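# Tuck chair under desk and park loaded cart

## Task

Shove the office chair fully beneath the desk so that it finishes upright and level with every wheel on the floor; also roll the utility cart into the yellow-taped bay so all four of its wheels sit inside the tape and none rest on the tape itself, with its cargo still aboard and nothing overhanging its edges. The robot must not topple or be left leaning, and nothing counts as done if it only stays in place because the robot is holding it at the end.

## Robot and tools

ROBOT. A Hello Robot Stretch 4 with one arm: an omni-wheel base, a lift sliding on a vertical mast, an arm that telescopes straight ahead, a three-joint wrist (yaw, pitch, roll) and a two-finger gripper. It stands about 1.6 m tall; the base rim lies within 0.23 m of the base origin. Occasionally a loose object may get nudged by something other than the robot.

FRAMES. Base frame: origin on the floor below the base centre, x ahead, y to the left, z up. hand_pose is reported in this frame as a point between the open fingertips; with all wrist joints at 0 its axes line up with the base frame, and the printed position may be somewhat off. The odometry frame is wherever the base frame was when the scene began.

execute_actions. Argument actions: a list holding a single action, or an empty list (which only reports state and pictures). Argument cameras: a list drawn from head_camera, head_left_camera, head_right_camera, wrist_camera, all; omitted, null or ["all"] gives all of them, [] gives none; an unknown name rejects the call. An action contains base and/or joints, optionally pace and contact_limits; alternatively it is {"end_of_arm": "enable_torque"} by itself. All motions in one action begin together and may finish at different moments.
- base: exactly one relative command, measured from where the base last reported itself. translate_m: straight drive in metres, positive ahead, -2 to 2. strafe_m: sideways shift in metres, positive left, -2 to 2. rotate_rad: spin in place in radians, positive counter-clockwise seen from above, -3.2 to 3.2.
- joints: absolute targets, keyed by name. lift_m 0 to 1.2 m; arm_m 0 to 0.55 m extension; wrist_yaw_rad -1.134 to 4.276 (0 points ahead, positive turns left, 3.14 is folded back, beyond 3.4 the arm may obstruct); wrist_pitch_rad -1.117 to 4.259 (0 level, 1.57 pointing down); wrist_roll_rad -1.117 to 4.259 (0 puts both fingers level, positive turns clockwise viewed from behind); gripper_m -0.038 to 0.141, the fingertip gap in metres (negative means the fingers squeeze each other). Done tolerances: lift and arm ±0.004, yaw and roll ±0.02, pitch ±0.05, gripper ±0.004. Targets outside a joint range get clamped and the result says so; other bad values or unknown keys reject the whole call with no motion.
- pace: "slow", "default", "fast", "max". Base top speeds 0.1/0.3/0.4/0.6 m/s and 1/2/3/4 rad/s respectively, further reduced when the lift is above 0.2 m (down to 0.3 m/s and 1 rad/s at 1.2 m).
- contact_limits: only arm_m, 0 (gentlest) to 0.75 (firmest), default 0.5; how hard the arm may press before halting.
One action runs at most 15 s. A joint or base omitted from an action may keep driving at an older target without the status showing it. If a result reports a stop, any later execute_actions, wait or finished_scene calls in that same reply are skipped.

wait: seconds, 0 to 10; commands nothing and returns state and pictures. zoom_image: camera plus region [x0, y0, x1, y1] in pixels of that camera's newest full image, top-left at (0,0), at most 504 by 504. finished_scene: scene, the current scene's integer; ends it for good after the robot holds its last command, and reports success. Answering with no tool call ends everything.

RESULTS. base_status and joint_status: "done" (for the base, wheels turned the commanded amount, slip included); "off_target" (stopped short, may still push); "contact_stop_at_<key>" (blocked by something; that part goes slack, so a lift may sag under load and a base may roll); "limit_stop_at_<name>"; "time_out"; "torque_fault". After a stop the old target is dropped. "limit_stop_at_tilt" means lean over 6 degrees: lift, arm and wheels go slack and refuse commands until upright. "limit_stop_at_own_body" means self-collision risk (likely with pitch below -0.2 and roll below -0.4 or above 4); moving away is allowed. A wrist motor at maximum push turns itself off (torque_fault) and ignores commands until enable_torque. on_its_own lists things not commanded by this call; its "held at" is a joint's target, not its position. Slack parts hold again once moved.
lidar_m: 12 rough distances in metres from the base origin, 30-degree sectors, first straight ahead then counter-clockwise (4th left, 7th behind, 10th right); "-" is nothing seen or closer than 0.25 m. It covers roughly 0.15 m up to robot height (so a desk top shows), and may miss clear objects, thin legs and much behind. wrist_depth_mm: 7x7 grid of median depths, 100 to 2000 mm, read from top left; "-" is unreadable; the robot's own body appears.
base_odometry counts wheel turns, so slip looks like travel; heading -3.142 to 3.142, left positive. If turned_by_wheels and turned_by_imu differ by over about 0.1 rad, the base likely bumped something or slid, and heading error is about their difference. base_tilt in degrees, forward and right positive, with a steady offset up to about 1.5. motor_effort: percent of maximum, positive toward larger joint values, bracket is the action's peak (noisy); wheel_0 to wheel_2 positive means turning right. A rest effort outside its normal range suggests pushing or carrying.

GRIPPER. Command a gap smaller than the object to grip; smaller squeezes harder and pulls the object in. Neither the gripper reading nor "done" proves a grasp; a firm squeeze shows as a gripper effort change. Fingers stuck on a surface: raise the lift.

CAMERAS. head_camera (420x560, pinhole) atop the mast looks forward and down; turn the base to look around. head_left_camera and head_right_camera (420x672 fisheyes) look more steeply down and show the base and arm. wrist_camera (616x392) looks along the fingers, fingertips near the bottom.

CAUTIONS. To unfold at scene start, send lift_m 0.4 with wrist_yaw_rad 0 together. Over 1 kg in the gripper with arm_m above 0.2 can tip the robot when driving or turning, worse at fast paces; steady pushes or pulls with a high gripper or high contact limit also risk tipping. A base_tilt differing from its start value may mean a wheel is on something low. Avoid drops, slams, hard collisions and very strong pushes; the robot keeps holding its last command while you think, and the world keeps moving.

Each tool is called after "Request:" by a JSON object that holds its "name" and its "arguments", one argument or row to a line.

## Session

Request:
{"name": "execute_actions", "arguments": {
  "actions": []
}}

Scene clock: 0.00 s.
base_odometry: x=+0.000 y=+0.000 heading=+0.000 (m, m, rad; odometry frame)
turned_by_wheels: +0.000 (rad since the last result)
turned_by_imu: +0.000 (rad since the last result)
base_tilt: forward=+0.9 right=-0.2 (deg)
lidar_m: 1.78 1.06 0.81 0.77 0.84 1.22 2.36 1.57 1.37 1.44 1.35 1.08
base_status: not commanded
joint_positions: lift_m=+0.291 arm_m=-0.001 wrist_yaw_rad=+3.075 wrist_pitch_rad=+0.008 wrist_roll_rad=-0.015 gripper_m=+0.057
joint_status: not commanded
motor_effort: lift_m=+19 arm_m=-1 wrist_yaw_rad=-1 wrist_pitch_rad=-8 wrist_roll_rad=-1 gripper_m=-2 wheel_0=+0 wheel_1=+0 wheel_2=+0 (%)
hand_pose: x=-0.1119 y=+0.1063 z=+0.4666 quat_wxyz=(+0.033, -0.004, -0.007, +0.999) (m; base frame)
wrist_depth_mm: - 140 - - - 1537 1042 / - 127 - - - 1576 1025 / - 132 193 - - 1537 1042 / 140 142 - - - 1618 1042 / - - - - - 1576 1060 / 1537 1618 199 1618 195 1430 1042 / 1078 1042 1098 - 1078 1008 976
pictures: head_camera, head_left_camera, head_right_camera, wrist_camera
Images, in order (width x height): head_camera 420x560, head_left_camera 420x672, head_right_camera 420x672, wrist_camera 616x392.

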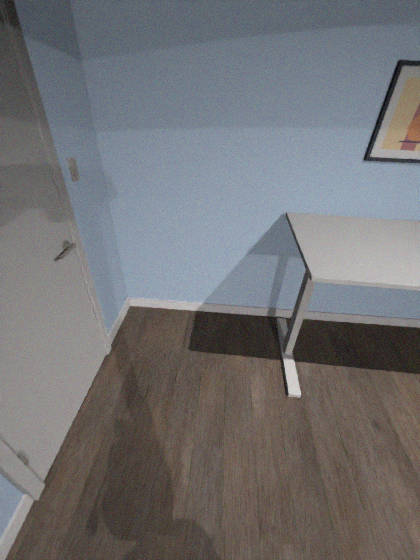

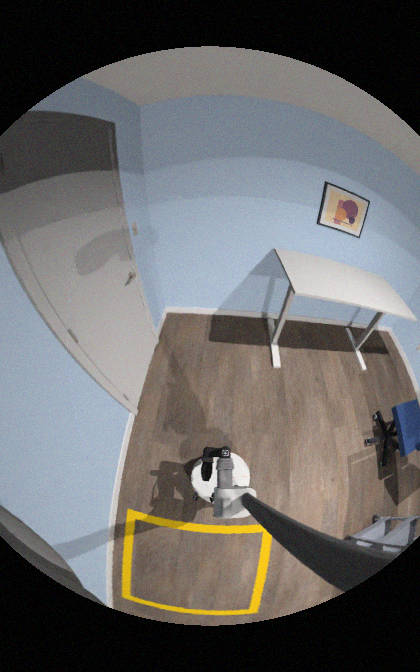

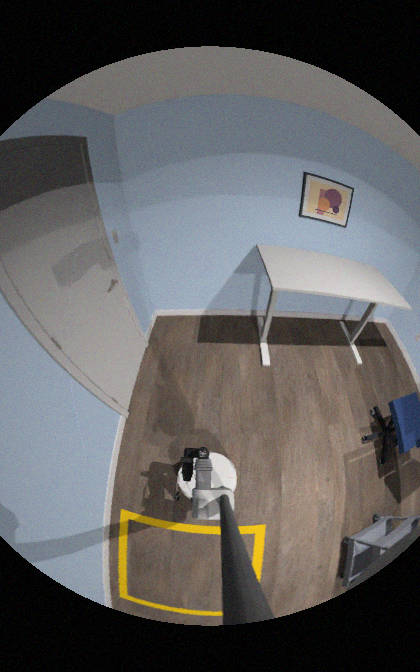

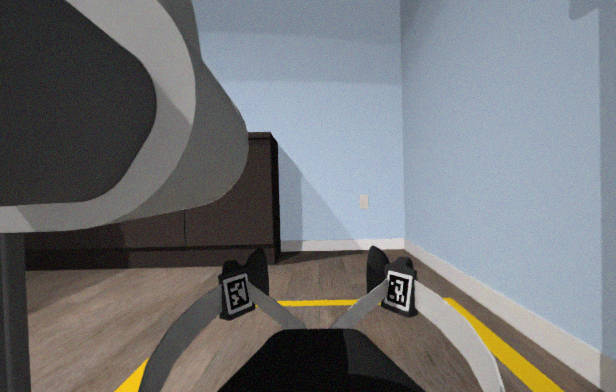

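Request:
{"name": "execute_actions", "arguments": {
  "actions": [
    {"base":{"rotate_rad":-1.6},"joints":{"lift_m":0.56,"wrist_yaw_rad":0,"gripper_m":0.135}}
  ]
}}

Scene clock: 13.57 s.
base_odometry: x=+0.000 y=+0.000 heading=-1.600 (m, m, rad; odometry frame)
turned_by_wheels: -1.600 (rad since the last result)
turned_by_imu: -1.631 (rad since the last result)
base_tilt: forward=+0.8 right=-0.3 (deg)
lidar_m: 1.45 1.40 1.09 1.78 1.08 0.81 0.77 0.82 1.17 2.35 1.59 1.35
base_status: done
joint_positions: lift_m=+0.560 arm_m=-0.001 wrist_yaw_rad=+0.000 wrist_pitch_rad=+0.008 wrist_roll_rad=-0.015 gripper_m=+0.135
joint_status: all done
motor_effort: lift_m=+22(27) arm_m=-1(1) wrist_yaw_rad=-3(8) wrist_pitch_rad=-8(7) wrist_roll_rad=-1(0) gripper_m=+0(1) wheel_0=+1(8) wheel_1=+1(6) wheel_2=+0(7) (%)
hand_pose: x=+0.4587 y=-0.0873 z=+0.7357 quat_wxyz=(+1.000, -0.007, +0.004, +0.000) (m; base frame)
wrist_depth_mm: - - - - - - - / - - - - - - - / - - - - - - - / - - - - - - - / - - - - - - 1308 / - - 1308 1308 1863 1336 - / 1661 1708 1661 - 1618 1499 1255
pictures: head_camera, head_left_camera, head_right_camera, wrist_camera
Images, in order (width x height): head_camera 420x560, head_left_camera 420x672, head_right_camera 420x672, wrist_camera 616x392.

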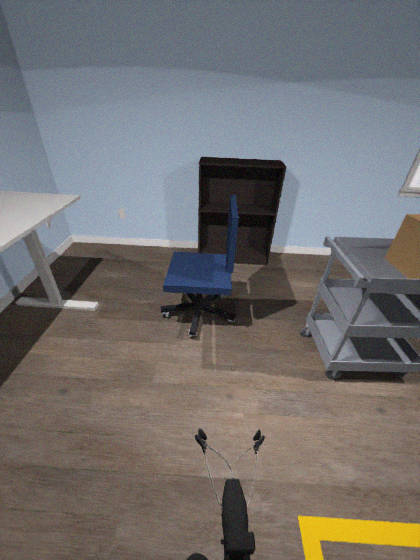

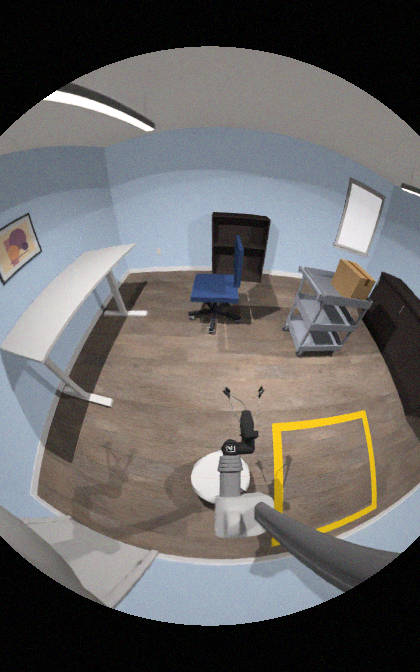

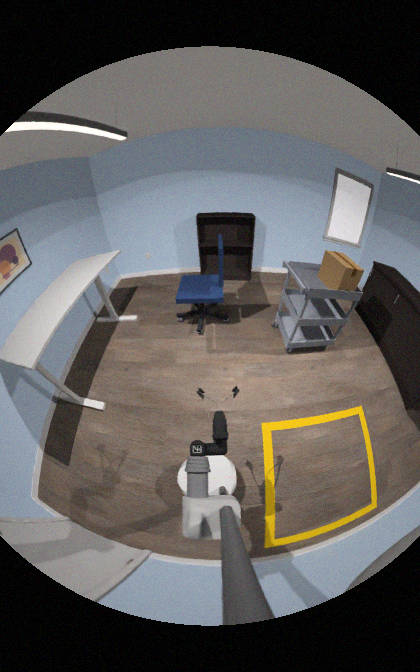

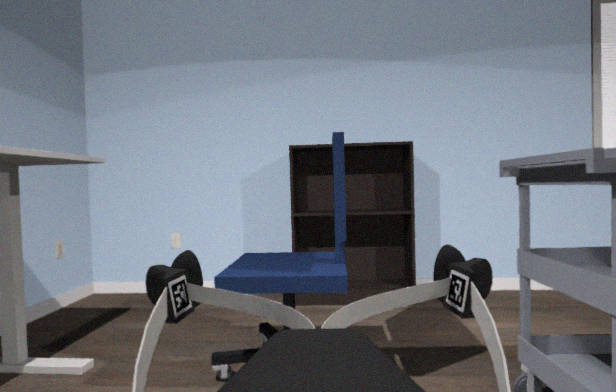

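Request:
{"name": "execute_actions", "arguments": {
  "actions": [
    {"base":{"rotate_rad":-0.85}}
  ],
  "cameras": ["head_camera","head_left_camera"]
}}

Scene clock: 52.07 s.
base_odometry: x=+0.000 y=+0.000 heading=-2.450 (m, m, rad; odometry frame)
turned_by_wheels: -0.850 (rad since the last result)
turned_by_imu: -0.867 (rad since the last result)
base_tilt: forward=+0.6 right=-0.2 (deg)
lidar_m: 1.36 1.36 1.45 1.17 1.09 1.72 0.90 0.78 0.79 0.90 1.51 2.32
base_status: done
joint_positions: lift_m=+0.560 arm_m=-0.001 wrist_yaw_rad=+0.000 wrist_pitch_rad=+0.008 wrist_roll_rad=-0.015 gripper_m=+0.135
joint_status: not commanded
motor_effort: lift_m=+21(22) arm_m=-1(0) wrist_yaw_rad=-1(1) wrist_pitch_rad=-8(7) wrist_roll_rad=+0(0) gripper_m=+0(0) wheel_0=-1(9) wheel_1=-1(7) wheel_2=-2(6) (%)
hand_pose: x=+0.4587 y=-0.0874 z=+0.7358 quat_wxyz=(+1.000, -0.007, +0.004, +0.000) (m; base frame)
wrist_depth_mm: - - - - - - - / - - - - - - - / - - 1499 - - - - / - - - - - - 1708 / - - 1576 - - - 1863 / - - 1160 - - 1921 1863 / 1661 1537 1255 - 1661 1576 1576
pictures: head_camera, head_left_camera
Images, in order (width x height): head_camera 420x560, head_left_camera 420x672.

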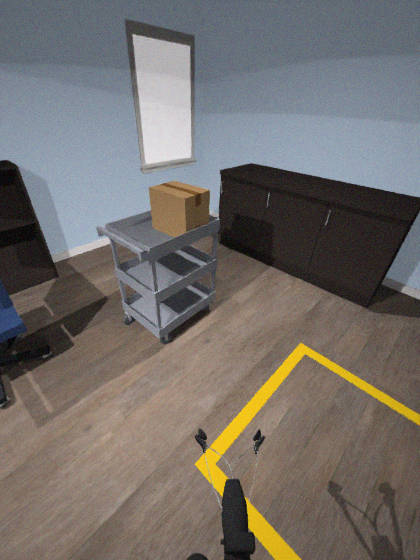

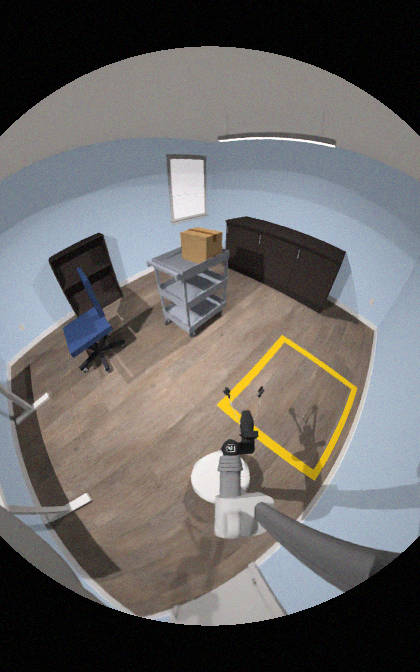

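Request:
{"name": "execute_actions", "arguments": {
  "actions": [
    {"base":{"rotate_rad":0.81},"pace":"fast"}
  ],
  "cameras": []
}}

Request:
{"name": "execute_actions", "arguments": {
  "actions": [
    {"base":{"strafe_m":-1.9},"pace":"fast"}
  ],
  "cameras": ["head_camera","head_left_camera"]
}}

Scene clock: 96.23 s.
base_odometry: x=+0.000 y=+0.000 heading=-1.640 (m, m, rad; odometry frame)
turned_by_wheels: +0.810 (rad since the last result)
turned_by_imu: +0.826 (rad since the last result)
base_tilt: forward=+0.7 right=-0.3 (deg)
lidar_m: 1.46 1.41 1.07 1.46 1.12 0.82 0.78 0.81 1.12 2.36 1.67 1.37
base_status: done
joint_positions: lift_m=+0.560 arm_m=-0.001 wrist_yaw_rad=+0.000 wrist_pitch_rad=+0.008 wrist_roll_rad=-0.015 gripper_m=+0.135
joint_status: not commanded
motor_effort: lift_m=+21(21) arm_m=-1(1) wrist_yaw_rad=-2(2) wrist_pitch_rad=-8(7) wrist_roll_rad=-2(1) gripper_m=+0(1) wheel_0=-1(7) wheel_1=+0(5) wheel_2=+1(8) (%)
hand_pose: x=+0.4587 y=-0.0874 z=+0.7358 quat_wxyz=(+1.000, -0.007, +0.004, +0.000) (m; base frame)
wrist_depth_mm: - - - - - - - / - - - - - - - / - - - - - - - / - - - - - - 1138 / - - - - - 1397 1366 / - - 1308 1336 1983 1983 1160 / 1618 1708 1537 - 1618 1430 1138
pictures: none
No camera images: the call's "cameras" was empty. Leave "cameras" out to get every camera's image.

Scene clock: 102.20 s.
base_odometry: x=-1.895 y=+0.132 heading=-1.640 (m, m, rad; odometry frame)
turned_by_wheels: +0.000 (rad since the last result)
turned_by_imu: +0.004 (rad since the last result)
base_tilt: forward=+0.7 right=-0.2 (deg)
lidar_m: 1.52 1.30 1.64 2.94 1.12 0.79 0.76 0.81 1.06 0.96 0.49 0.58
base_status: done
joint_positions: lift_m=+0.560 arm_m=-0.001 wrist_yaw_rad=+0.000 wrist_pitch_rad=+0.008 wrist_roll_rad=-0.015 gripper_m=+0.135
joint_status: not commanded
motor_effort: lift_m=+21(21) arm_m=-1(1) wrist_yaw_rad=-1(1) wrist_pitch_rad=-8(7) wrist_roll_rad=-2(0) gripper_m=-1(0) wheel_0=+0(5) wheel_1=+0(9) wheel_2=+0(0) (%)
hand_pose: x=+0.4587 y=-0.0874 z=+0.7358 quat_wxyz=(+1.000, -0.007, +0.004, +0.000) (m; base frame)
wrist_depth_mm: - - - - - - 1430 / - - - - - - 1308 / 1008 - - - - 778 521 / 976 - - - 1618 778 530 / 1464 - - - 1576 691 535 / 991 1042 - - 1255 640 535 / 1397 1366 1708 - 1281 788 544
pictures: head_camera, head_left_camera
Images, in order (width x height): head_camera 420x560, head_left_camera 420x672.

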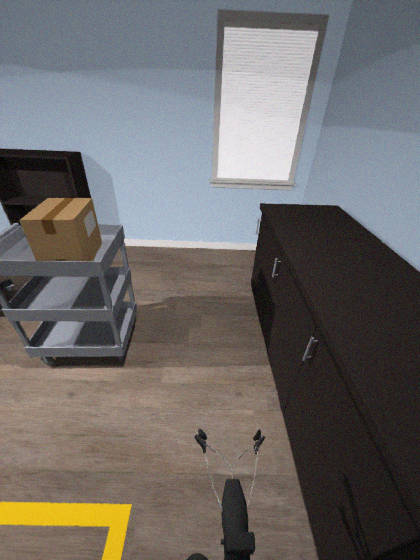

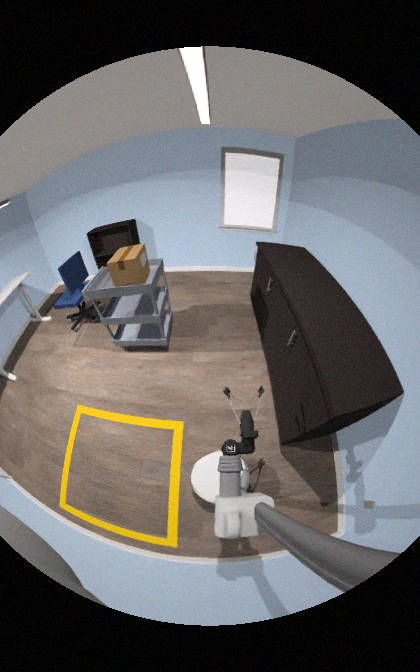

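Request:
{"name": "execute_actions", "arguments": {
  "actions": [
    {"base":{"strafe_m":0.13},"pace":"fast"}
  ],
  "cameras": []
}}

Request:
{"name": "execute_actions", "arguments": {
  "actions": [
    {"base":{"translate_m":2.0},"pace":"fast"}
  ],
  "cameras": ["head_camera","head_left_camera"]
}}

Scene clock: 115.00 s.
base_odometry: x=-1.766 y=+0.123 heading=-1.640 (m, m, rad; odometry frame)
turned_by_wheels: +0.000 (rad since the last result)
turned_by_imu: +0.000 (rad since the last result)
base_tilt: forward=+0.8 right=-0.2 (deg)
lidar_m: 1.65 1.24 2.26 2.81 1.12 0.82 0.77 0.81 1.12 0.94 0.61 0.78
base_status: done
joint_positions: lift_m=+0.560 arm_m=-0.001 wrist_yaw_rad=+0.000 wrist_pitch_rad=+0.008 wrist_roll_rad=-0.015 gripper_m=+0.135
joint_status: not commanded
motor_effort: lift_m=+21(21) arm_m=-1(1) wrist_yaw_rad=-3(2) wrist_pitch_rad=-8(7) wrist_roll_rad=+0(0) gripper_m=-1(1) wheel_0=+1(5) wheel_1=+0(10) wheel_2=+0(0) (%)
hand_pose: x=+0.4587 y=-0.0874 z=+0.7358 quat_wxyz=(+1.000, -0.007, +0.004, +0.000) (m; base frame)
wrist_depth_mm: - - - - - - 1576 / - - - - - - 1661 / 991 1182 - - - 1281 699 / 960 1118 - - - 1060 723 / - - - - - 931 723 / 976 991 - - 1661 878 741 / 1397 1281 1661 - 1576 1098 732
pictures: none
No camera images: the call's "cameras" was empty. Leave "cameras" out to get every camera's image.

Scene clock: 121.37 s.
base_odometry: x=-1.904 y=-1.873 heading=-1.640 (m, m, rad; odometry frame)
turned_by_wheels: +0.000 (rad since the last result)
turned_by_imu: -0.006 (rad since the last result)
base_tilt: forward=+0.8 right=-0.2 (deg)
lidar_m: 0.91 1.00 1.32 1.61 0.55 0.58 2.79 0.76 0.52 0.49 1.18 0.95
base_status: done
joint_positions: lift_m=+0.560 arm_m=-0.001 wrist_yaw_rad=+0.000 wrist_pitch_rad=+0.008 wrist_roll_rad=-0.015 gripper_m=+0.135
joint_status: not commanded
motor_effort: lift_m=+21(21) arm_m=-1(1) wrist_yaw_rad=+0(3) wrist_pitch_rad=-6(7) wrist_roll_rad=+0(0) gripper_m=+0(1) wheel_0=+0(4) wheel_1=-1(6) wheel_2=+1(12) (%)
hand_pose: x=+0.4587 y=-0.0874 z=+0.7358 quat_wxyz=(+1.000, -0.007, +0.004, +0.000) (m; base frame)
wrist_depth_mm: 741 732 741 732 715 715 723 / 759 759 741 741 723 715 723 / 741 750 741 741 741 723 723 / 750 750 750 741 715 715 723 / 759 750 741 750 741 723 715 / 750 759 759 750 750 741 732 / 768 759 759 - 759 750 741
pictures: head_camera, head_left_camera
Images, in order (width x height): head_camera 420x560, head_left_camera 420x672.

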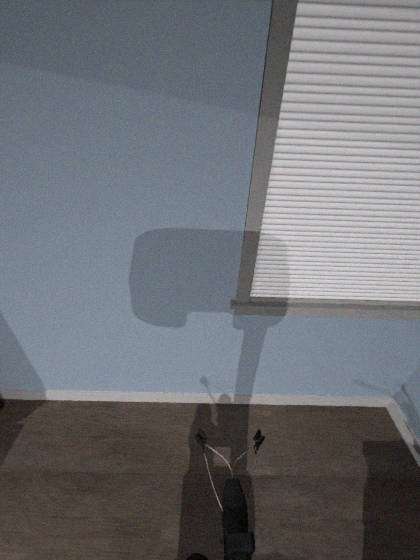

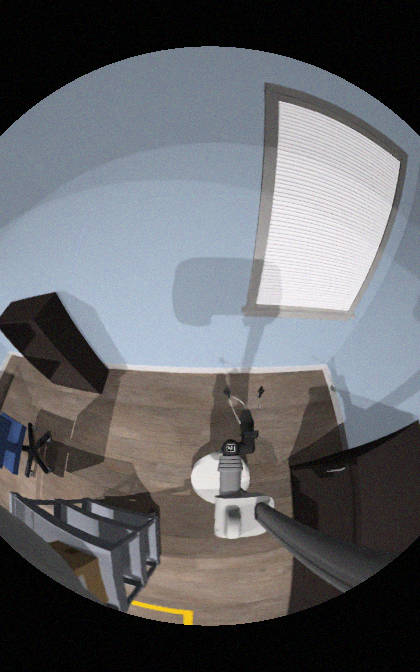

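Request:
{"name": "execute_actions", "arguments": {
  "actions": [
    {"base":{"translate_m":0.3},"pace":"fast"}
  ],
  "cameras": []
}}

Request:
{"name": "execute_actions", "arguments": {
  "actions": [
    {"base":{"rotate_rad":3.05}}
  ],
  "cameras": ["head_camera","head_left_camera"]
}}

Scene clock: 133.43 s.
base_odometry: x=-1.925 y=-2.172 heading=-1.640 (m, m, rad; odometry frame)
turned_by_wheels: +0.000 (rad since the last result)
turned_by_imu: -0.001 (rad since the last result)
base_tilt: forward=+0.7 right=-0.3 (deg)
lidar_m: 0.64 0.67 0.92 1.31 0.94 0.76 3.13 0.76 0.58 1.01 0.89 0.64
base_status: done
joint_positions: lift_m=+0.560 arm_m=-0.001 wrist_yaw_rad=+0.000 wrist_pitch_rad=+0.008 wrist_roll_rad=-0.015 gripper_m=+0.135
joint_status: not commanded
motor_effort: lift_m=+21(21) arm_m=-1(1) wrist_yaw_rad=-1(0) wrist_pitch_rad=-7(8) wrist_roll_rad=-2(0) gripper_m=+0(1) wheel_0=-2(9) wheel_1=-1(3) wheel_2=+1(12) (%)
hand_pose: x=+0.4587 y=-0.0874 z=+0.7358 quat_wxyz=(+1.000, -0.007, +0.004, +0.000) (m; base frame)
wrist_depth_mm: 442 439 436 436 418 424 424 / 445 442 439 436 421 427 421 / 449 445 442 436 424 424 421 / 449 442 442 439 421 415 415 / 452 445 445 442 439 436 433 / 452 452 445 445 439 439 436 / 455 455 445 - 439 442 439
pictures: none
No camera images: the call's "cameras" was empty. Leave "cameras" out to get every camera's image.

Scene clock: 136.23 s.
base_odometry: x=-1.925 y=-2.172 heading=+1.410 (m, m, rad; odometry frame)
turned_by_wheels: +3.050 (rad since the last result)
turned_by_imu: +3.109 (rad since the last result)
base_tilt: forward=+0.8 right=-0.3 (deg)
lidar_m: 1.17 0.83 0.56 0.76 1.00 0.66 0.62 0.66 0.87 1.21 1.06 0.78
base_status: done
joint_positions: lift_m=+0.560 arm_m=-0.001 wrist_yaw_rad=+0.000 wrist_pitch_rad=+0.008 wrist_roll_rad=-0.015 gripper_m=+0.135
joint_status: not commanded
motor_effort: lift_m=+21(21) arm_m=-1(1) wrist_yaw_rad=-1(1) wrist_pitch_rad=-7(7) wrist_roll_rad=-1(2) gripper_m=+0(0) wheel_0=+0(9) wheel_1=-1(8) wheel_2=+0(7) (%)
hand_pose: x=+0.4587 y=-0.0874 z=+0.7358 quat_wxyz=(+1.000, -0.007, +0.004, +0.000) (m; base frame)
wrist_depth_mm: 1983 - - - - - 585 / 1983 - - - - 741 585 / 1921 - - - - 668 455 / 1008 1708 - - - - 473 / 1025 1661 - - - - 976 / 1008 1366 - - 854 715 778 / 1008 1464 1661 - 1499 634 466
pictures: head_camera, head_left_camera
Images, in order (width x height): head_camera 420x560, head_left_camera 420x672.

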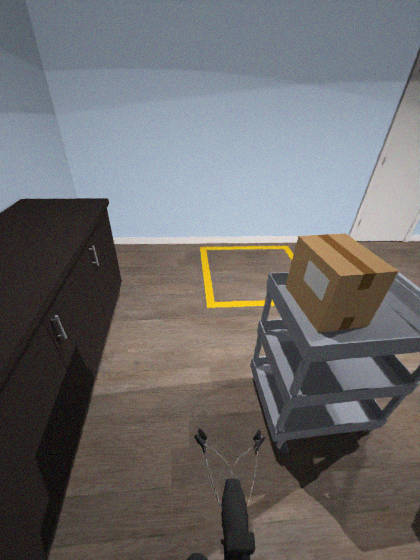

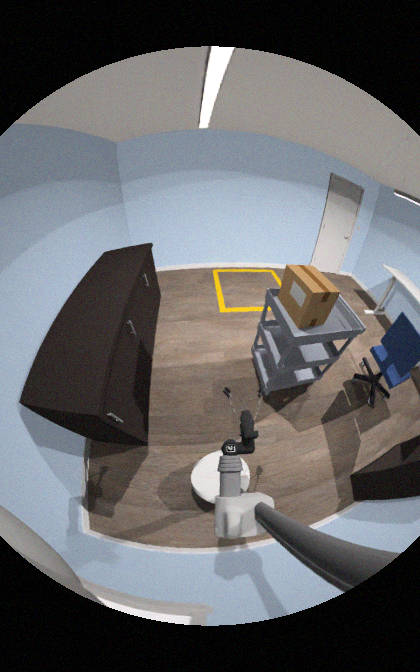

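Request:
{"name": "execute_actions", "arguments": {
  "actions": [
    {"base":{"strafe_m":-0.68},"joints":{"lift_m":0.6},"pace":"fast"}
  ],
  "cameras": []
}}

Request:
{"name": "execute_actions", "arguments": {
  "actions": [
    {"base":{"rotate_rad":0.15}}
  ]
}}

Scene clock: 158.00 s.
base_odometry: x=-1.254 y=-2.281 heading=+1.410 (m, m, rad; odometry frame)
turned_by_wheels: +0.000 (rad since the last result)
turned_by_imu: +0.000 (rad since the last result)
base_tilt: forward=+1.0 right=-0.3 (deg)
lidar_m: 0.71 0.72 1.27 1.22 0.94 0.62 0.58 0.60 0.57 0.81 1.04 0.79
base_status: done
joint_positions: lift_m=+0.600 arm_m=-0.001 wrist_yaw_rad=+0.000 wrist_pitch_rad=+0.008 wrist_roll_rad=-0.015 gripper_m=+0.135
joint_status: all done
motor_effort: lift_m=+21(19) arm_m=-1(1) wrist_yaw_rad=-2(1) wrist_pitch_rad=-7(8) wrist_roll_rad=-4(1) gripper_m=+0(1) wheel_0=+0(6) wheel_1=+0(13) wheel_2=-1(0) (%)
hand_pose: x=+0.4587 y=-0.0874 z=+0.7758 quat_wxyz=(+1.000, -0.007, +0.004, +0.000) (m; base frame)
wrist_depth_mm: - - - - - - - / - 615 621 - - - - / - 609 627 - - - - / 480 496 504 517 530 - - / 1808 - - - - - - / - 931 917 946 831 - - / 621 723 750 - 668 1576 1618
pictures: none
No camera images: the call's "cameras" was empty. Leave "cameras" out to get every camera's image.

Scene clock: 158.83 s.
base_odometry: x=-1.254 y=-2.281 heading=+1.560 (m, m, rad; odometry frame)
turned_by_wheels: +0.150 (rad since the last result)
turned_by_imu: +0.153 (rad since the last result)
base_tilt: forward=+0.8 right=+0.0 (deg)
lidar_m: 0.71 0.75 1.22 1.59 0.81 0.60 0.57 0.62 0.58 1.14 1.02 0.74
base_status: done
joint_positions: lift_m=+0.600 arm_m=-0.001 wrist_yaw_rad=+0.000 wrist_pitch_rad=+0.008 wrist_roll_rad=-0.015 gripper_m=+0.135
joint_status: not commanded
motor_effort: lift_m=+21(21) arm_m=-1(1) wrist_yaw_rad=-1(1) wrist_pitch_rad=-8(7) wrist_roll_rad=-3(0) gripper_m=-1(0) wheel_0=+0(4) wheel_1=-1(5) wheel_2=+0(6) (%)
hand_pose: x=+0.4587 y=-0.0874 z=+0.7758 quat_wxyz=(+1.000, -0.007, +0.004, +0.000) (m; base frame)
wrist_depth_mm: - - - - - - - / - - 621 627 - - - / - - 634 627 - - - / 1808 504 504 496 496 488 484 / 1661 1983 - - - - - / 1661 535 891 960 904 842 - / 1618 1537 750 - 723 683 1537
pictures: head_camera, head_left_camera, head_right_camera, wrist_camera
Images, in order (width x height): head_camera 420x560, head_left_camera 420x672, head_right_camera 420x672, wrist_camera 616x392.

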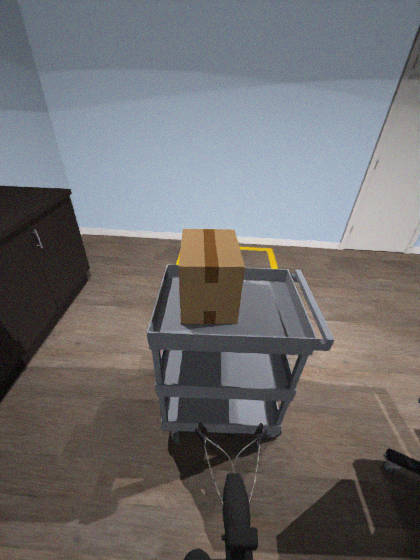

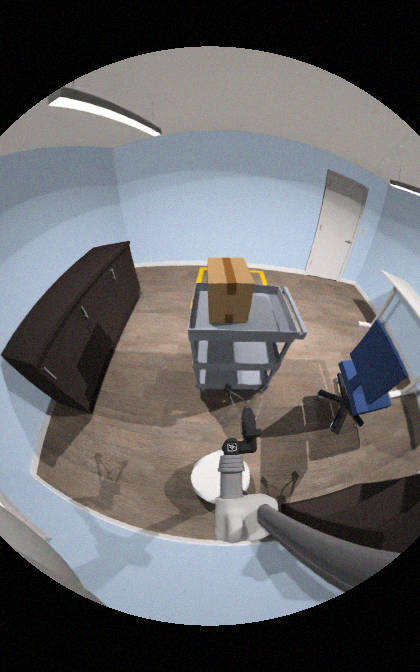

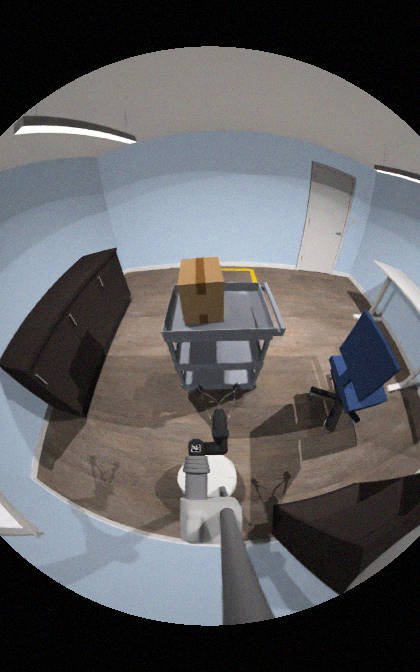

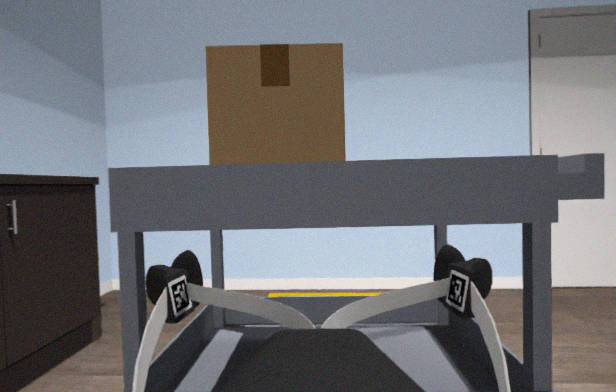

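Request:
{"name": "execute_actions", "arguments": {
  "actions": [
    {"base":{"rotate_rad":-0.06},"joints":{"lift_m":0.635}}
  ],
  "cameras": []
}}

Request:
{"name": "execute_actions", "arguments": {
  "actions": [
    {"base":{"translate_m":0.22}}
  ],
  "cameras": ["wrist_camera"]
}}

Request:
{"name": "execute_actions", "arguments": {
  "actions": [
    {"base":{"translate_m":0.8},"pace":"slow"}
  ],
  "cameras": ["head_camera","head_left_camera","wrist_camera"]
}}

Scene clock: 174.70 s.
base_odometry: x=-1.254 y=-2.281 heading=+1.500 (m, m, rad; odometry frame)
turned_by_wheels: -0.060 (rad since the last result)
turned_by_imu: -0.061 (rad since the last result)
base_tilt: forward=+0.8 right=-0.2 (deg)
lidar_m: 0.70 0.75 1.23 1.25 0.85 0.61 0.58 0.60 0.58 1.07 1.03 0.78
base_status: done
joint_positions: lift_m=+0.635 arm_m=-0.001 wrist_yaw_rad=+0.000 wrist_pitch_rad=+0.008 wrist_roll_rad=-0.015 gripper_m=+0.135
joint_status: all done
motor_effort: lift_m=+22(25) arm_m=-1(1) wrist_yaw_rad=+0(2) wrist_pitch_rad=-7(8) wrist_roll_rad=+0(2) gripper_m=+0(0) wheel_0=+1(9) wheel_1=+1(2) wheel_2=+1(3) (%)
hand_pose: x=+0.4587 y=-0.0874 z=+0.8107 quat_wxyz=(+1.000, -0.007, +0.004, +0.000) (m; base frame)
wrist_depth_mm: - - - - - - - / - - 627 - - - - / - - 621 627 - - - / 1863 500 504 517 508 508 - / 1708 496 504 504 946 517 - / 1808 525 960 960 960 521 - / 1756 640 820 - 809 699 1756
pictures: none
No camera images: the call's "cameras" was empty. Leave "cameras" out to get every camera's image.

Scene clock: 176.87 s.
base_odometry: x=-1.238 y=-2.062 heading=+1.500 (m, m, rad; odometry frame)
turned_by_wheels: +0.000 (rad since the last result)
turned_by_imu: -0.001 (rad since the last result)
base_tilt: forward=+0.6 right=-0.3 (deg)
lidar_m: 0.49 0.50 1.23 1.17 1.13 0.85 0.78 0.72 0.71 0.98 1.00 0.53
base_status: done
joint_positions: lift_m=+0.635 arm_m=-0.001 wrist_yaw_rad=+0.000 wrist_pitch_rad=+0.008 wrist_roll_rad=-0.015 gripper_m=+0.135
joint_status: not commanded
motor_effort: lift_m=+22(22) arm_m=-1(1) wrist_yaw_rad=-1(1) wrist_pitch_rad=-7(8) wrist_roll_rad=+0(0) gripper_m=-1(0) wheel_0=+0(4) wheel_1=-1(6) wheel_2=+1(9) (%)
hand_pose: x=+0.4587 y=-0.0874 z=+0.8107 quat_wxyz=(+1.000, -0.007, +0.004, +0.000) (m; base frame)
wrist_depth_mm: - 397 402 413 - - - / - 397 407 415 - - - / - 399 410 413 - - - / 455 282 283 286 286 287 289 / 282 286 285 285 287 289 290 / 285 285 287 287 289 289 - / 1756 1661 741 - 750 1576 1708
pictures: wrist_camera
Images, in order (width x height): wrist_camera 616x392.

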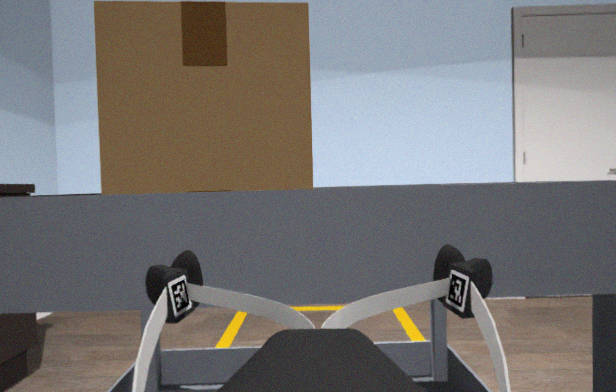

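action 0: "base": translate_m = 0.8 would last too long for one action: at the pace "slow" translate_m can be at most 0.766 in either direction: name a faster pace, or command the rest in another action

Request:
{"name": "execute_actions", "arguments": {
  "actions": [
    {"base":{"translate_m":0.75},"pace":"slow"}
  ],
  "cameras": ["head_camera","head_left_camera","wrist_camera"]
}}

Scene clock: 190.30 s.
base_odometry: x=-1.185 y=-1.314 heading=+1.500 (m, m, rad; odometry frame)
turned_by_wheels: +0.000 (rad since the last result)
turned_by_imu: -0.001 (rad since the last result)
base_tilt: forward=+0.7 right=-0.4 (deg)
lidar_m: 0.44 0.45 1.26 1.17 1.22 1.63 1.55 1.32 0.97 0.93 2.18 0.51
base_status: done
joint_positions: lift_m=+0.635 arm_m=-0.001 wrist_yaw_rad=+0.002 wrist_pitch_rad=+0.008 wrist_roll_rad=-0.015 gripper_m=+0.135
joint_status: not commanded
motor_effort: lift_m=+22(22) arm_m=+0(1) wrist_yaw_rad=-6(15) wrist_pitch_rad=-7(8) wrist_roll_rad=-3(1) gripper_m=-1(1) wheel_0=+4(7) wheel_1=+2(4) wheel_2=-2(13) (%)
hand_pose: x=+0.4587 y=-0.0869 z=+0.8108 quat_wxyz=(+1.000, -0.007, +0.004, +0.001) (m; base frame)
wrist_depth_mm: 336 351 364 1921 1921 1921 1921 / 338 353 368 1983 1921 1921 1863 / 342 353 370 1983 1983 1921 1921 / 336 240 248 256 265 274 283 / 230 236 245 255 265 271 283 / 231 235 244 254 264 278 300 / 1708 1808 699 - 723 1618 314
pictures: head_camera, head_left_camera, wrist_camera
Images, in order (width x height): head_camera 420x560, head_left_camera 420x672, wrist_camera 616x392.

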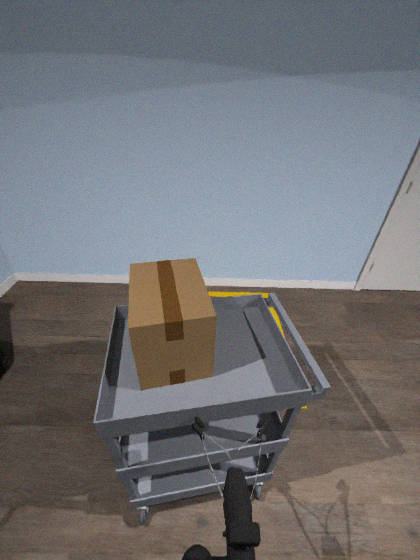

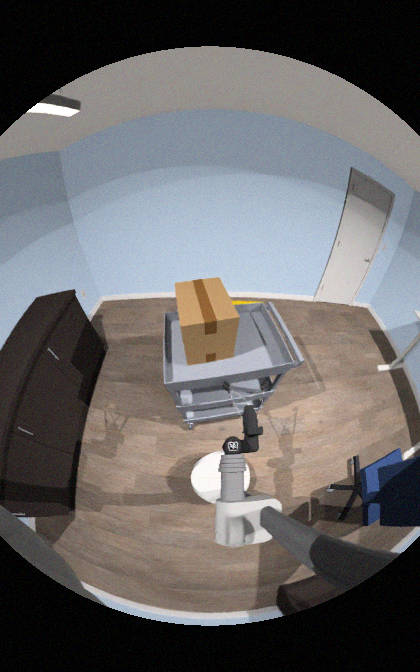

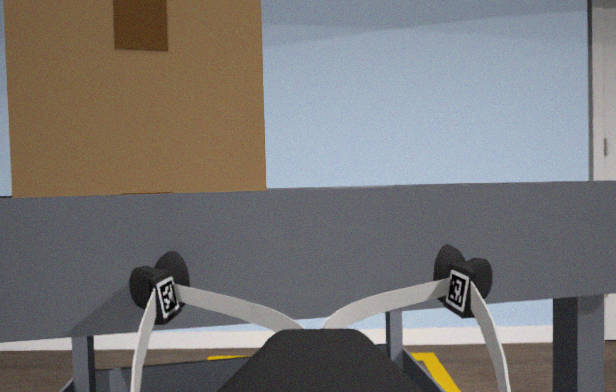

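Request:
{"name": "execute_actions", "arguments": {
  "actions": [
    {"base":{"translate_m":-0.09}}
  ],
  "cameras": []
}}

Request:
{"name": "execute_actions", "arguments": {
  "actions": [
    {"base":{"strafe_m":0.33}}
  ],
  "cameras": []
}}

Request:
{"name": "execute_actions", "arguments": {
  "actions": [
    {"base":{"rotate_rad":-0.2}}
  ],
  "cameras": ["head_camera","head_left_camera","wrist_camera"]
}}

Scene clock: 214.10 s.
base_odometry: x=-1.192 y=-1.403 heading=+1.500 (m, m, rad; odometry frame)
turned_by_wheels: +0.000 (rad since the last result)
turned_by_imu: +0.000 (rad since the last result)
base_tilt: forward=+0.8 right=-0.2 (deg)
lidar_m: 0.53 0.54 1.26 1.18 1.21 1.54 1.45 1.26 0.99 0.92 2.19 0.59
base_status: done
joint_positions: lift_m=+0.635 arm_m=-0.001 wrist_yaw_rad=+0.000 wrist_pitch_rad=+0.008 wrist_roll_rad=-0.015 gripper_m=+0.135
joint_status: not commanded
motor_effort: lift_m=+22(22) arm_m=+0(0) wrist_yaw_rad=-1(6) wrist_pitch_rad=-6(7) wrist_roll_rad=-1(1) gripper_m=+0(2) wheel_0=-1(7) wheel_1=+1(7) wheel_2=-1(7) (%)
hand_pose: x=+0.4586 y=-0.0873 z=+0.8108 quat_wxyz=(+1.000, -0.007, +0.004, +0.000) (m; base frame)
wrist_depth_mm: - 436 459 - - - - / - 433 452 - - - - / - 439 452 - - - - / 421 324 334 349 364 375 407 / 312 320 334 345 357 370 - / - 324 338 - 831 384 - / 1808 732 768 - 741 1537 1808
pictures: none
No camera images: the call's "cameras" was empty. Leave "cameras" out to get every camera's image.

Scene clock: 216.53 s.
base_odometry: x=-1.521 y=-1.380 heading=+1.500 (m, m, rad; odometry frame)
turned_by_wheels: +0.000 (rad since the last result)
turned_by_imu: -0.001 (rad since the last result)
base_tilt: forward=+0.8 right=-0.3 (deg)
lidar_m: 0.50 1.29 0.91 0.85 0.90 1.52 1.45 1.42 1.36 1.27 0.88 0.54
base_status: done
joint_positions: lift_m=+0.635 arm_m=-0.001 wrist_yaw_rad=+0.000 wrist_pitch_rad=+0.008 wrist_roll_rad=-0.015 gripper_m=+0.135
joint_status: not commanded
motor_effort: lift_m=+21(22) arm_m=+0(0) wrist_yaw_rad=+0(2) wrist_pitch_rad=-6(6) wrist_roll_rad=+0(1) gripper_m=-1(1) wheel_0=+0(12) wheel_1=-1(7) wheel_2=+0(1) (%)
hand_pose: x=+0.4585 y=-0.0874 z=+0.8109 quat_wxyz=(+1.000, -0.007, +0.004, +0.000) (m; base frame)
wrist_depth_mm: - - - - 413 442 1921 / - - - 668 418 439 - / - - - 676 421 445 - / - - - 286 296 306 319 / - - - 285 293 306 315 / - - - 285 294 798 - / 1921 1756 1808 - 778 788 750
pictures: none
No camera images: the call's "cameras" was empty. Leave "cameras" out to get every camera's image.

Scene clock: 217.47 s.
base_odometry: x=-1.521 y=-1.380 heading=+1.300 (m, m, rad; odometry frame)
turned_by_wheels: -0.200 (rad since the last result)
turned_by_imu: -0.204 (rad since the last result)
base_tilt: forward=+0.7 right=-0.3 (deg)
lidar_m: 0.51 2.26 0.99 0.85 0.84 1.64 1.45 1.47 1.42 1.27 2.44 0.60
base_status: done
joint_positions: lift_m=+0.635 arm_m=-0.001 wrist_yaw_rad=+0.000 wrist_pitch_rad=+0.008 wrist_roll_rad=-0.015 gripper_m=+0.135
joint_status: not commanded
motor_effort: lift_m=+21(21) arm_m=+0(0) wrist_yaw_rad=+0(1) wrist_pitch_rad=-7(6) wrist_roll_rad=-1(1) gripper_m=+0(0) wheel_0=-1(9) wheel_1=-2(6) wheel_2=-2(6) (%)
hand_pose: x=+0.4585 y=-0.0874 z=+0.8109 quat_wxyz=(+1.000, -0.007, +0.004, +0.000) (m; base frame)
wrist_depth_mm: 1808 1921 1983 469 - - - / 1921 1983 569 462 508 - - / 1863 - 580 459 512 - - / 1863 1808 310 338 368 404 449 / 1921 1863 303 329 362 397 455 / 1921 1863 306 324 891 - - / 1808 1618 732 - 809 750 1708
pictures: head_camera, head_left_camera, wrist_camera
Images, in order (width x height): head_camera 420x560, head_left_camera 420x672, wrist_camera 616x392.

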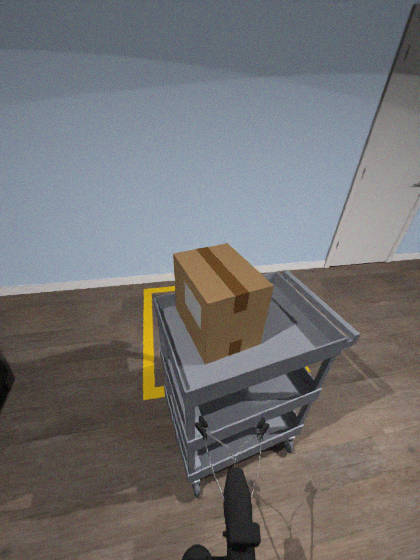

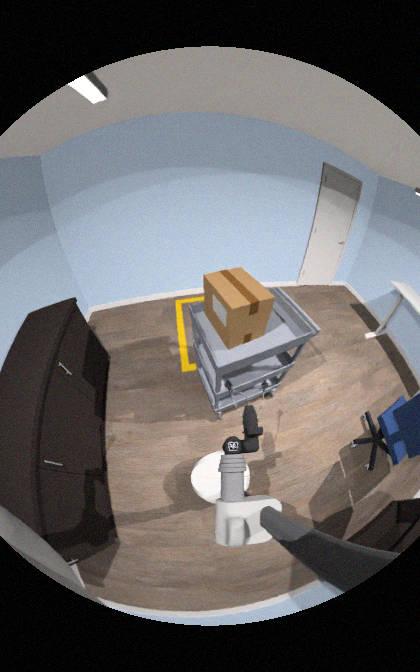

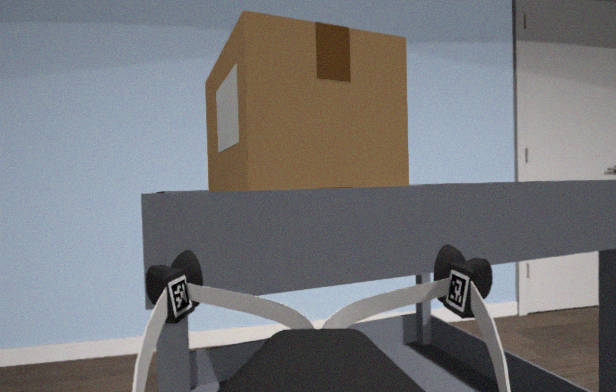

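Request:
{"name": "execute_actions", "arguments": {
  "actions": [
    {"base":{"rotate_rad":0.08}}
  ],
  "cameras": []
}}

Request:
{"name": "execute_actions", "arguments": {
  "actions": [
    {"base":{"strafe_m":-0.08}}
  ],
  "cameras": []
}}

Request:
{"name": "execute_actions", "arguments": {
  "actions": [
    {"base":{"translate_m":0.3},"pace":"slow"}
  ],
  "cameras": ["head_camera","head_left_camera","wrist_camera"]
}}

Scene clock: 237.97 s.
base_odometry: x=-1.521 y=-1.380 heading=+1.380 (m, m, rad; odometry frame)
turned_by_wheels: +0.080 (rad since the last result)
turned_by_imu: +0.082 (rad since the last result)
base_tilt: forward=+0.9 right=-0.2 (deg)
lidar_m: 0.51 1.51 0.94 0.85 0.86 1.56 1.46 1.44 1.45 1.28 2.46 0.58
base_status: done
joint_positions: lift_m=+0.635 arm_m=-0.001 wrist_yaw_rad=+0.000 wrist_pitch_rad=+0.008 wrist_roll_rad=-0.015 gripper_m=+0.135
joint_status: not commanded
motor_effort: lift_m=+21(21) arm_m=+0(0) wrist_yaw_rad=-2(0) wrist_pitch_rad=-6(6) wrist_roll_rad=-1(1) gripper_m=+0(1) wheel_0=+0(2) wheel_1=+0(7) wheel_2=+1(5) (%)
hand_pose: x=+0.4585 y=-0.0874 z=+0.8109 quat_wxyz=(+1.000, -0.007, +0.004, +0.000) (m; base frame)
wrist_depth_mm: 1921 1983 - 442 473 - - / 1921 1983 - 439 469 - - / 1863 - - 445 466 - - / 1983 1921 627 312 338 357 384 / 1921 1921 291 307 330 353 384 / - - 294 303 820 878 - / 1863 1808 1708 - 798 741 1618
pictures: none
No camera images: the call's "cameras" was empty. Leave "cameras" out to get every camera's image.

Scene clock: 239.30 s.
base_odometry: x=-1.442 y=-1.395 heading=+1.380 (m, m, rad; odometry frame)
turned_by_wheels: +0.000 (rad since the last result)
turned_by_imu: +0.000 (rad since the last result)
base_tilt: forward=+0.8 right=-0.3 (deg)
lidar_m: 0.51 2.30 1.03 0.92 0.95 1.55 1.45 1.37 1.33 1.18 2.39 0.61
base_status: done
joint_positions: lift_m=+0.635 arm_m=-0.001 wrist_yaw_rad=+0.000 wrist_pitch_rad=+0.008 wrist_roll_rad=-0.015 gripper_m=+0.135
joint_status: not commanded
motor_effort: lift_m=+21(21) arm_m=+0(0) wrist_yaw_rad=-2(2) wrist_pitch_rad=-6(7) wrist_roll_rad=+0(0) gripper_m=+0(0) wheel_0=-1(7) wheel_1=+2(11) wheel_2=+0(1) (%)
hand_pose: x=+0.4585 y=-0.0874 z=+0.8109 quat_wxyz=(+1.000, -0.007, +0.004, +0.000) (m; base frame)
wrist_depth_mm: 1921 1921 - 466 - - - / 1921 1983 445 459 - - - / 1921 1983 469 459 500 - - / 1983 300 317 340 362 389 418 / - 296 312 332 355 384 424 / 1983 297 319 332 878 - - / 1863 707 750 - 798 750 1756
pictures: none
No camera images: the call's "cameras" was empty. Leave "cameras" out to get every camera's image.

Scene clock: 243.57 s.
base_odometry: x=-1.385 y=-1.101 heading=+1.380 (m, m, rad; odometry frame)
turned_by_wheels: +0.000 (rad since the last result)
turned_by_imu: +0.000 (rad since the last result)
base_tilt: forward=+0.8 right=-0.2 (deg)
lidar_m: 0.45 0.45 1.10 0.98 0.99 1.21 1.75 1.61 1.22 1.20 2.34 0.50
base_status: done
joint_positions: lift_m=+0.635 arm_m=-0.001 wrist_yaw_rad=+0.003 wrist_pitch_rad=+0.007 wrist_roll_rad=-0.015 gripper_m=+0.135
joint_status: not commanded
motor_effort: lift_m=+21(21) arm_m=+0(0) wrist_yaw_rad=-8(20) wrist_pitch_rad=-6(7) wrist_roll_rad=-1(1) gripper_m=-2(3) wheel_0=+4(2) wheel_1=+1(6) wheel_2=-1(11) (%)
hand_pose: x=+0.4588 y=-0.0867 z=+0.8109 quat_wxyz=(+1.000, -0.007, +0.004, +0.001) (m; base frame)
wrist_depth_mm: 1708 1661 359 379 1756 1863 1921 / 1576 1708 364 384 1808 1983 1921 / 1661 1708 362 382 1863 1863 1921 / 379 240 248 257 267 279 286 / 229 236 246 255 266 274 286 / 229 234 246 253 267 282 1921 / 1708 1661 691 - 759 741 1708
pictures: head_camera, head_left_camera, wrist_camera
Images, in order (width x height): head_camera 420x560, head_left_camera 420x672, wrist_camera 616x392.

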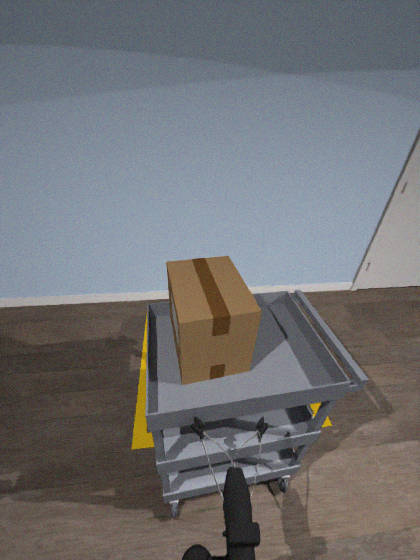

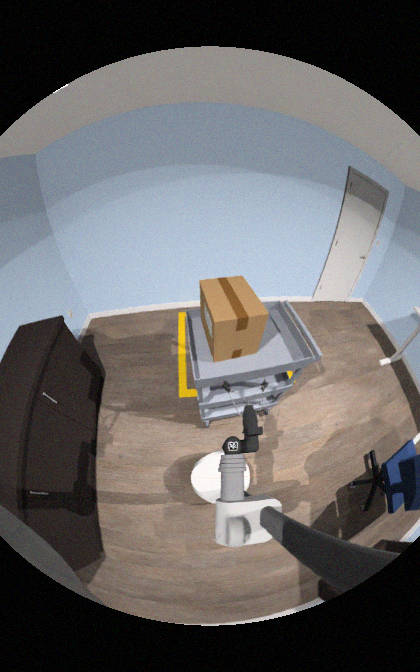

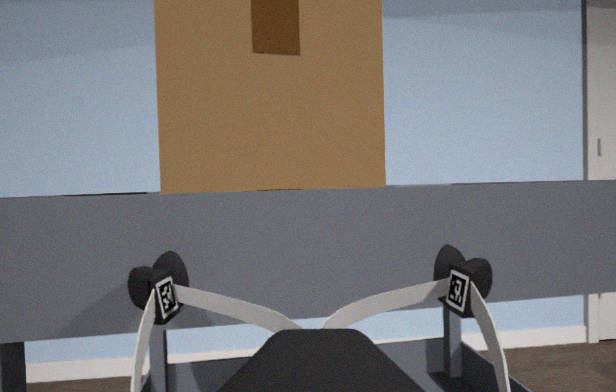

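Request:
{"name": "execute_actions", "arguments": {
  "actions": [
    {"base":{"translate_m":0.55},"pace":"slow"}
  ],
  "cameras": ["head_camera","head_left_camera","head_right_camera"]
}}

Scene clock: 259.63 s.
base_odometry: x=-1.281 y=-0.561 heading=+1.380 (m, m, rad; odometry frame)
turned_by_wheels: +0.000 (rad since the last result)
turned_by_imu: +0.001 (rad since the last result)
base_tilt: forward=+0.8 right=-0.3 (deg)
lidar_m: 0.45 0.44 1.81 1.06 1.08 1.33 2.30 2.09 1.44 2.25 2.36 0.51
base_status: done
joint_positions: lift_m=+0.635 arm_m=-0.001 wrist_yaw_rad=+0.002 wrist_pitch_rad=+0.007 wrist_roll_rad=-0.015 gripper_m=+0.135
joint_status: not commanded
motor_effort: lift_m=+21(20) arm_m=+0(0) wrist_yaw_rad=-8(16) wrist_pitch_rad=-6(7) wrist_roll_rad=+0(2) gripper_m=-2(2) wheel_0=+3(6) wheel_1=+2(4) wheel_2=+0(7) (%)
hand_pose: x=+0.4587 y=-0.0867 z=+0.8109 quat_wxyz=(+1.000, -0.007, +0.004, +0.001) (m; base frame)
wrist_depth_mm: 1182 353 364 379 1255 1308 1308 / 1160 353 364 379 1281 1281 1336 / 1138 355 364 387 1281 1308 1336 / 469 239 247 257 266 277 286 / 229 236 246 254 264 274 285 / 231 234 245 252 264 278 1336 / 1160 1160 691 - 750 732 1308
pictures: head_camera, head_left_camera, head_right_camera
Images, in order (width x height): head_camera 420x560, head_left_camera 420x672, head_right_camera 420x672.

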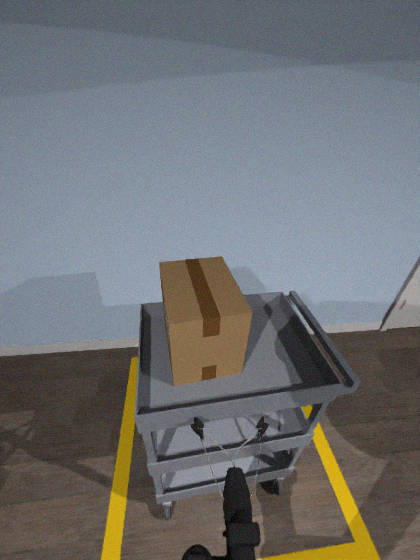

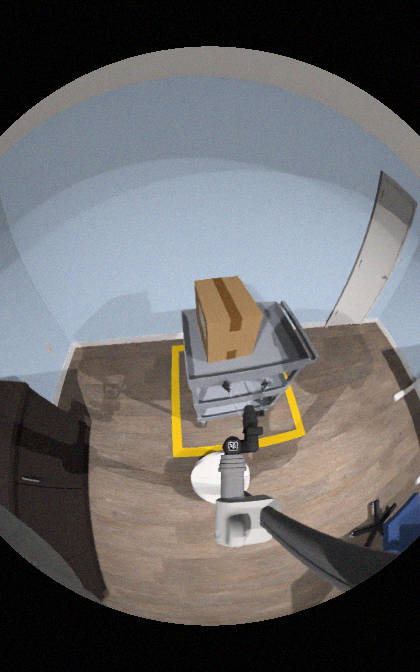

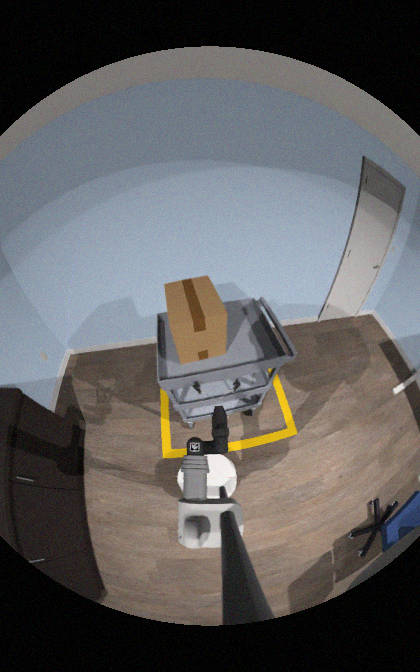

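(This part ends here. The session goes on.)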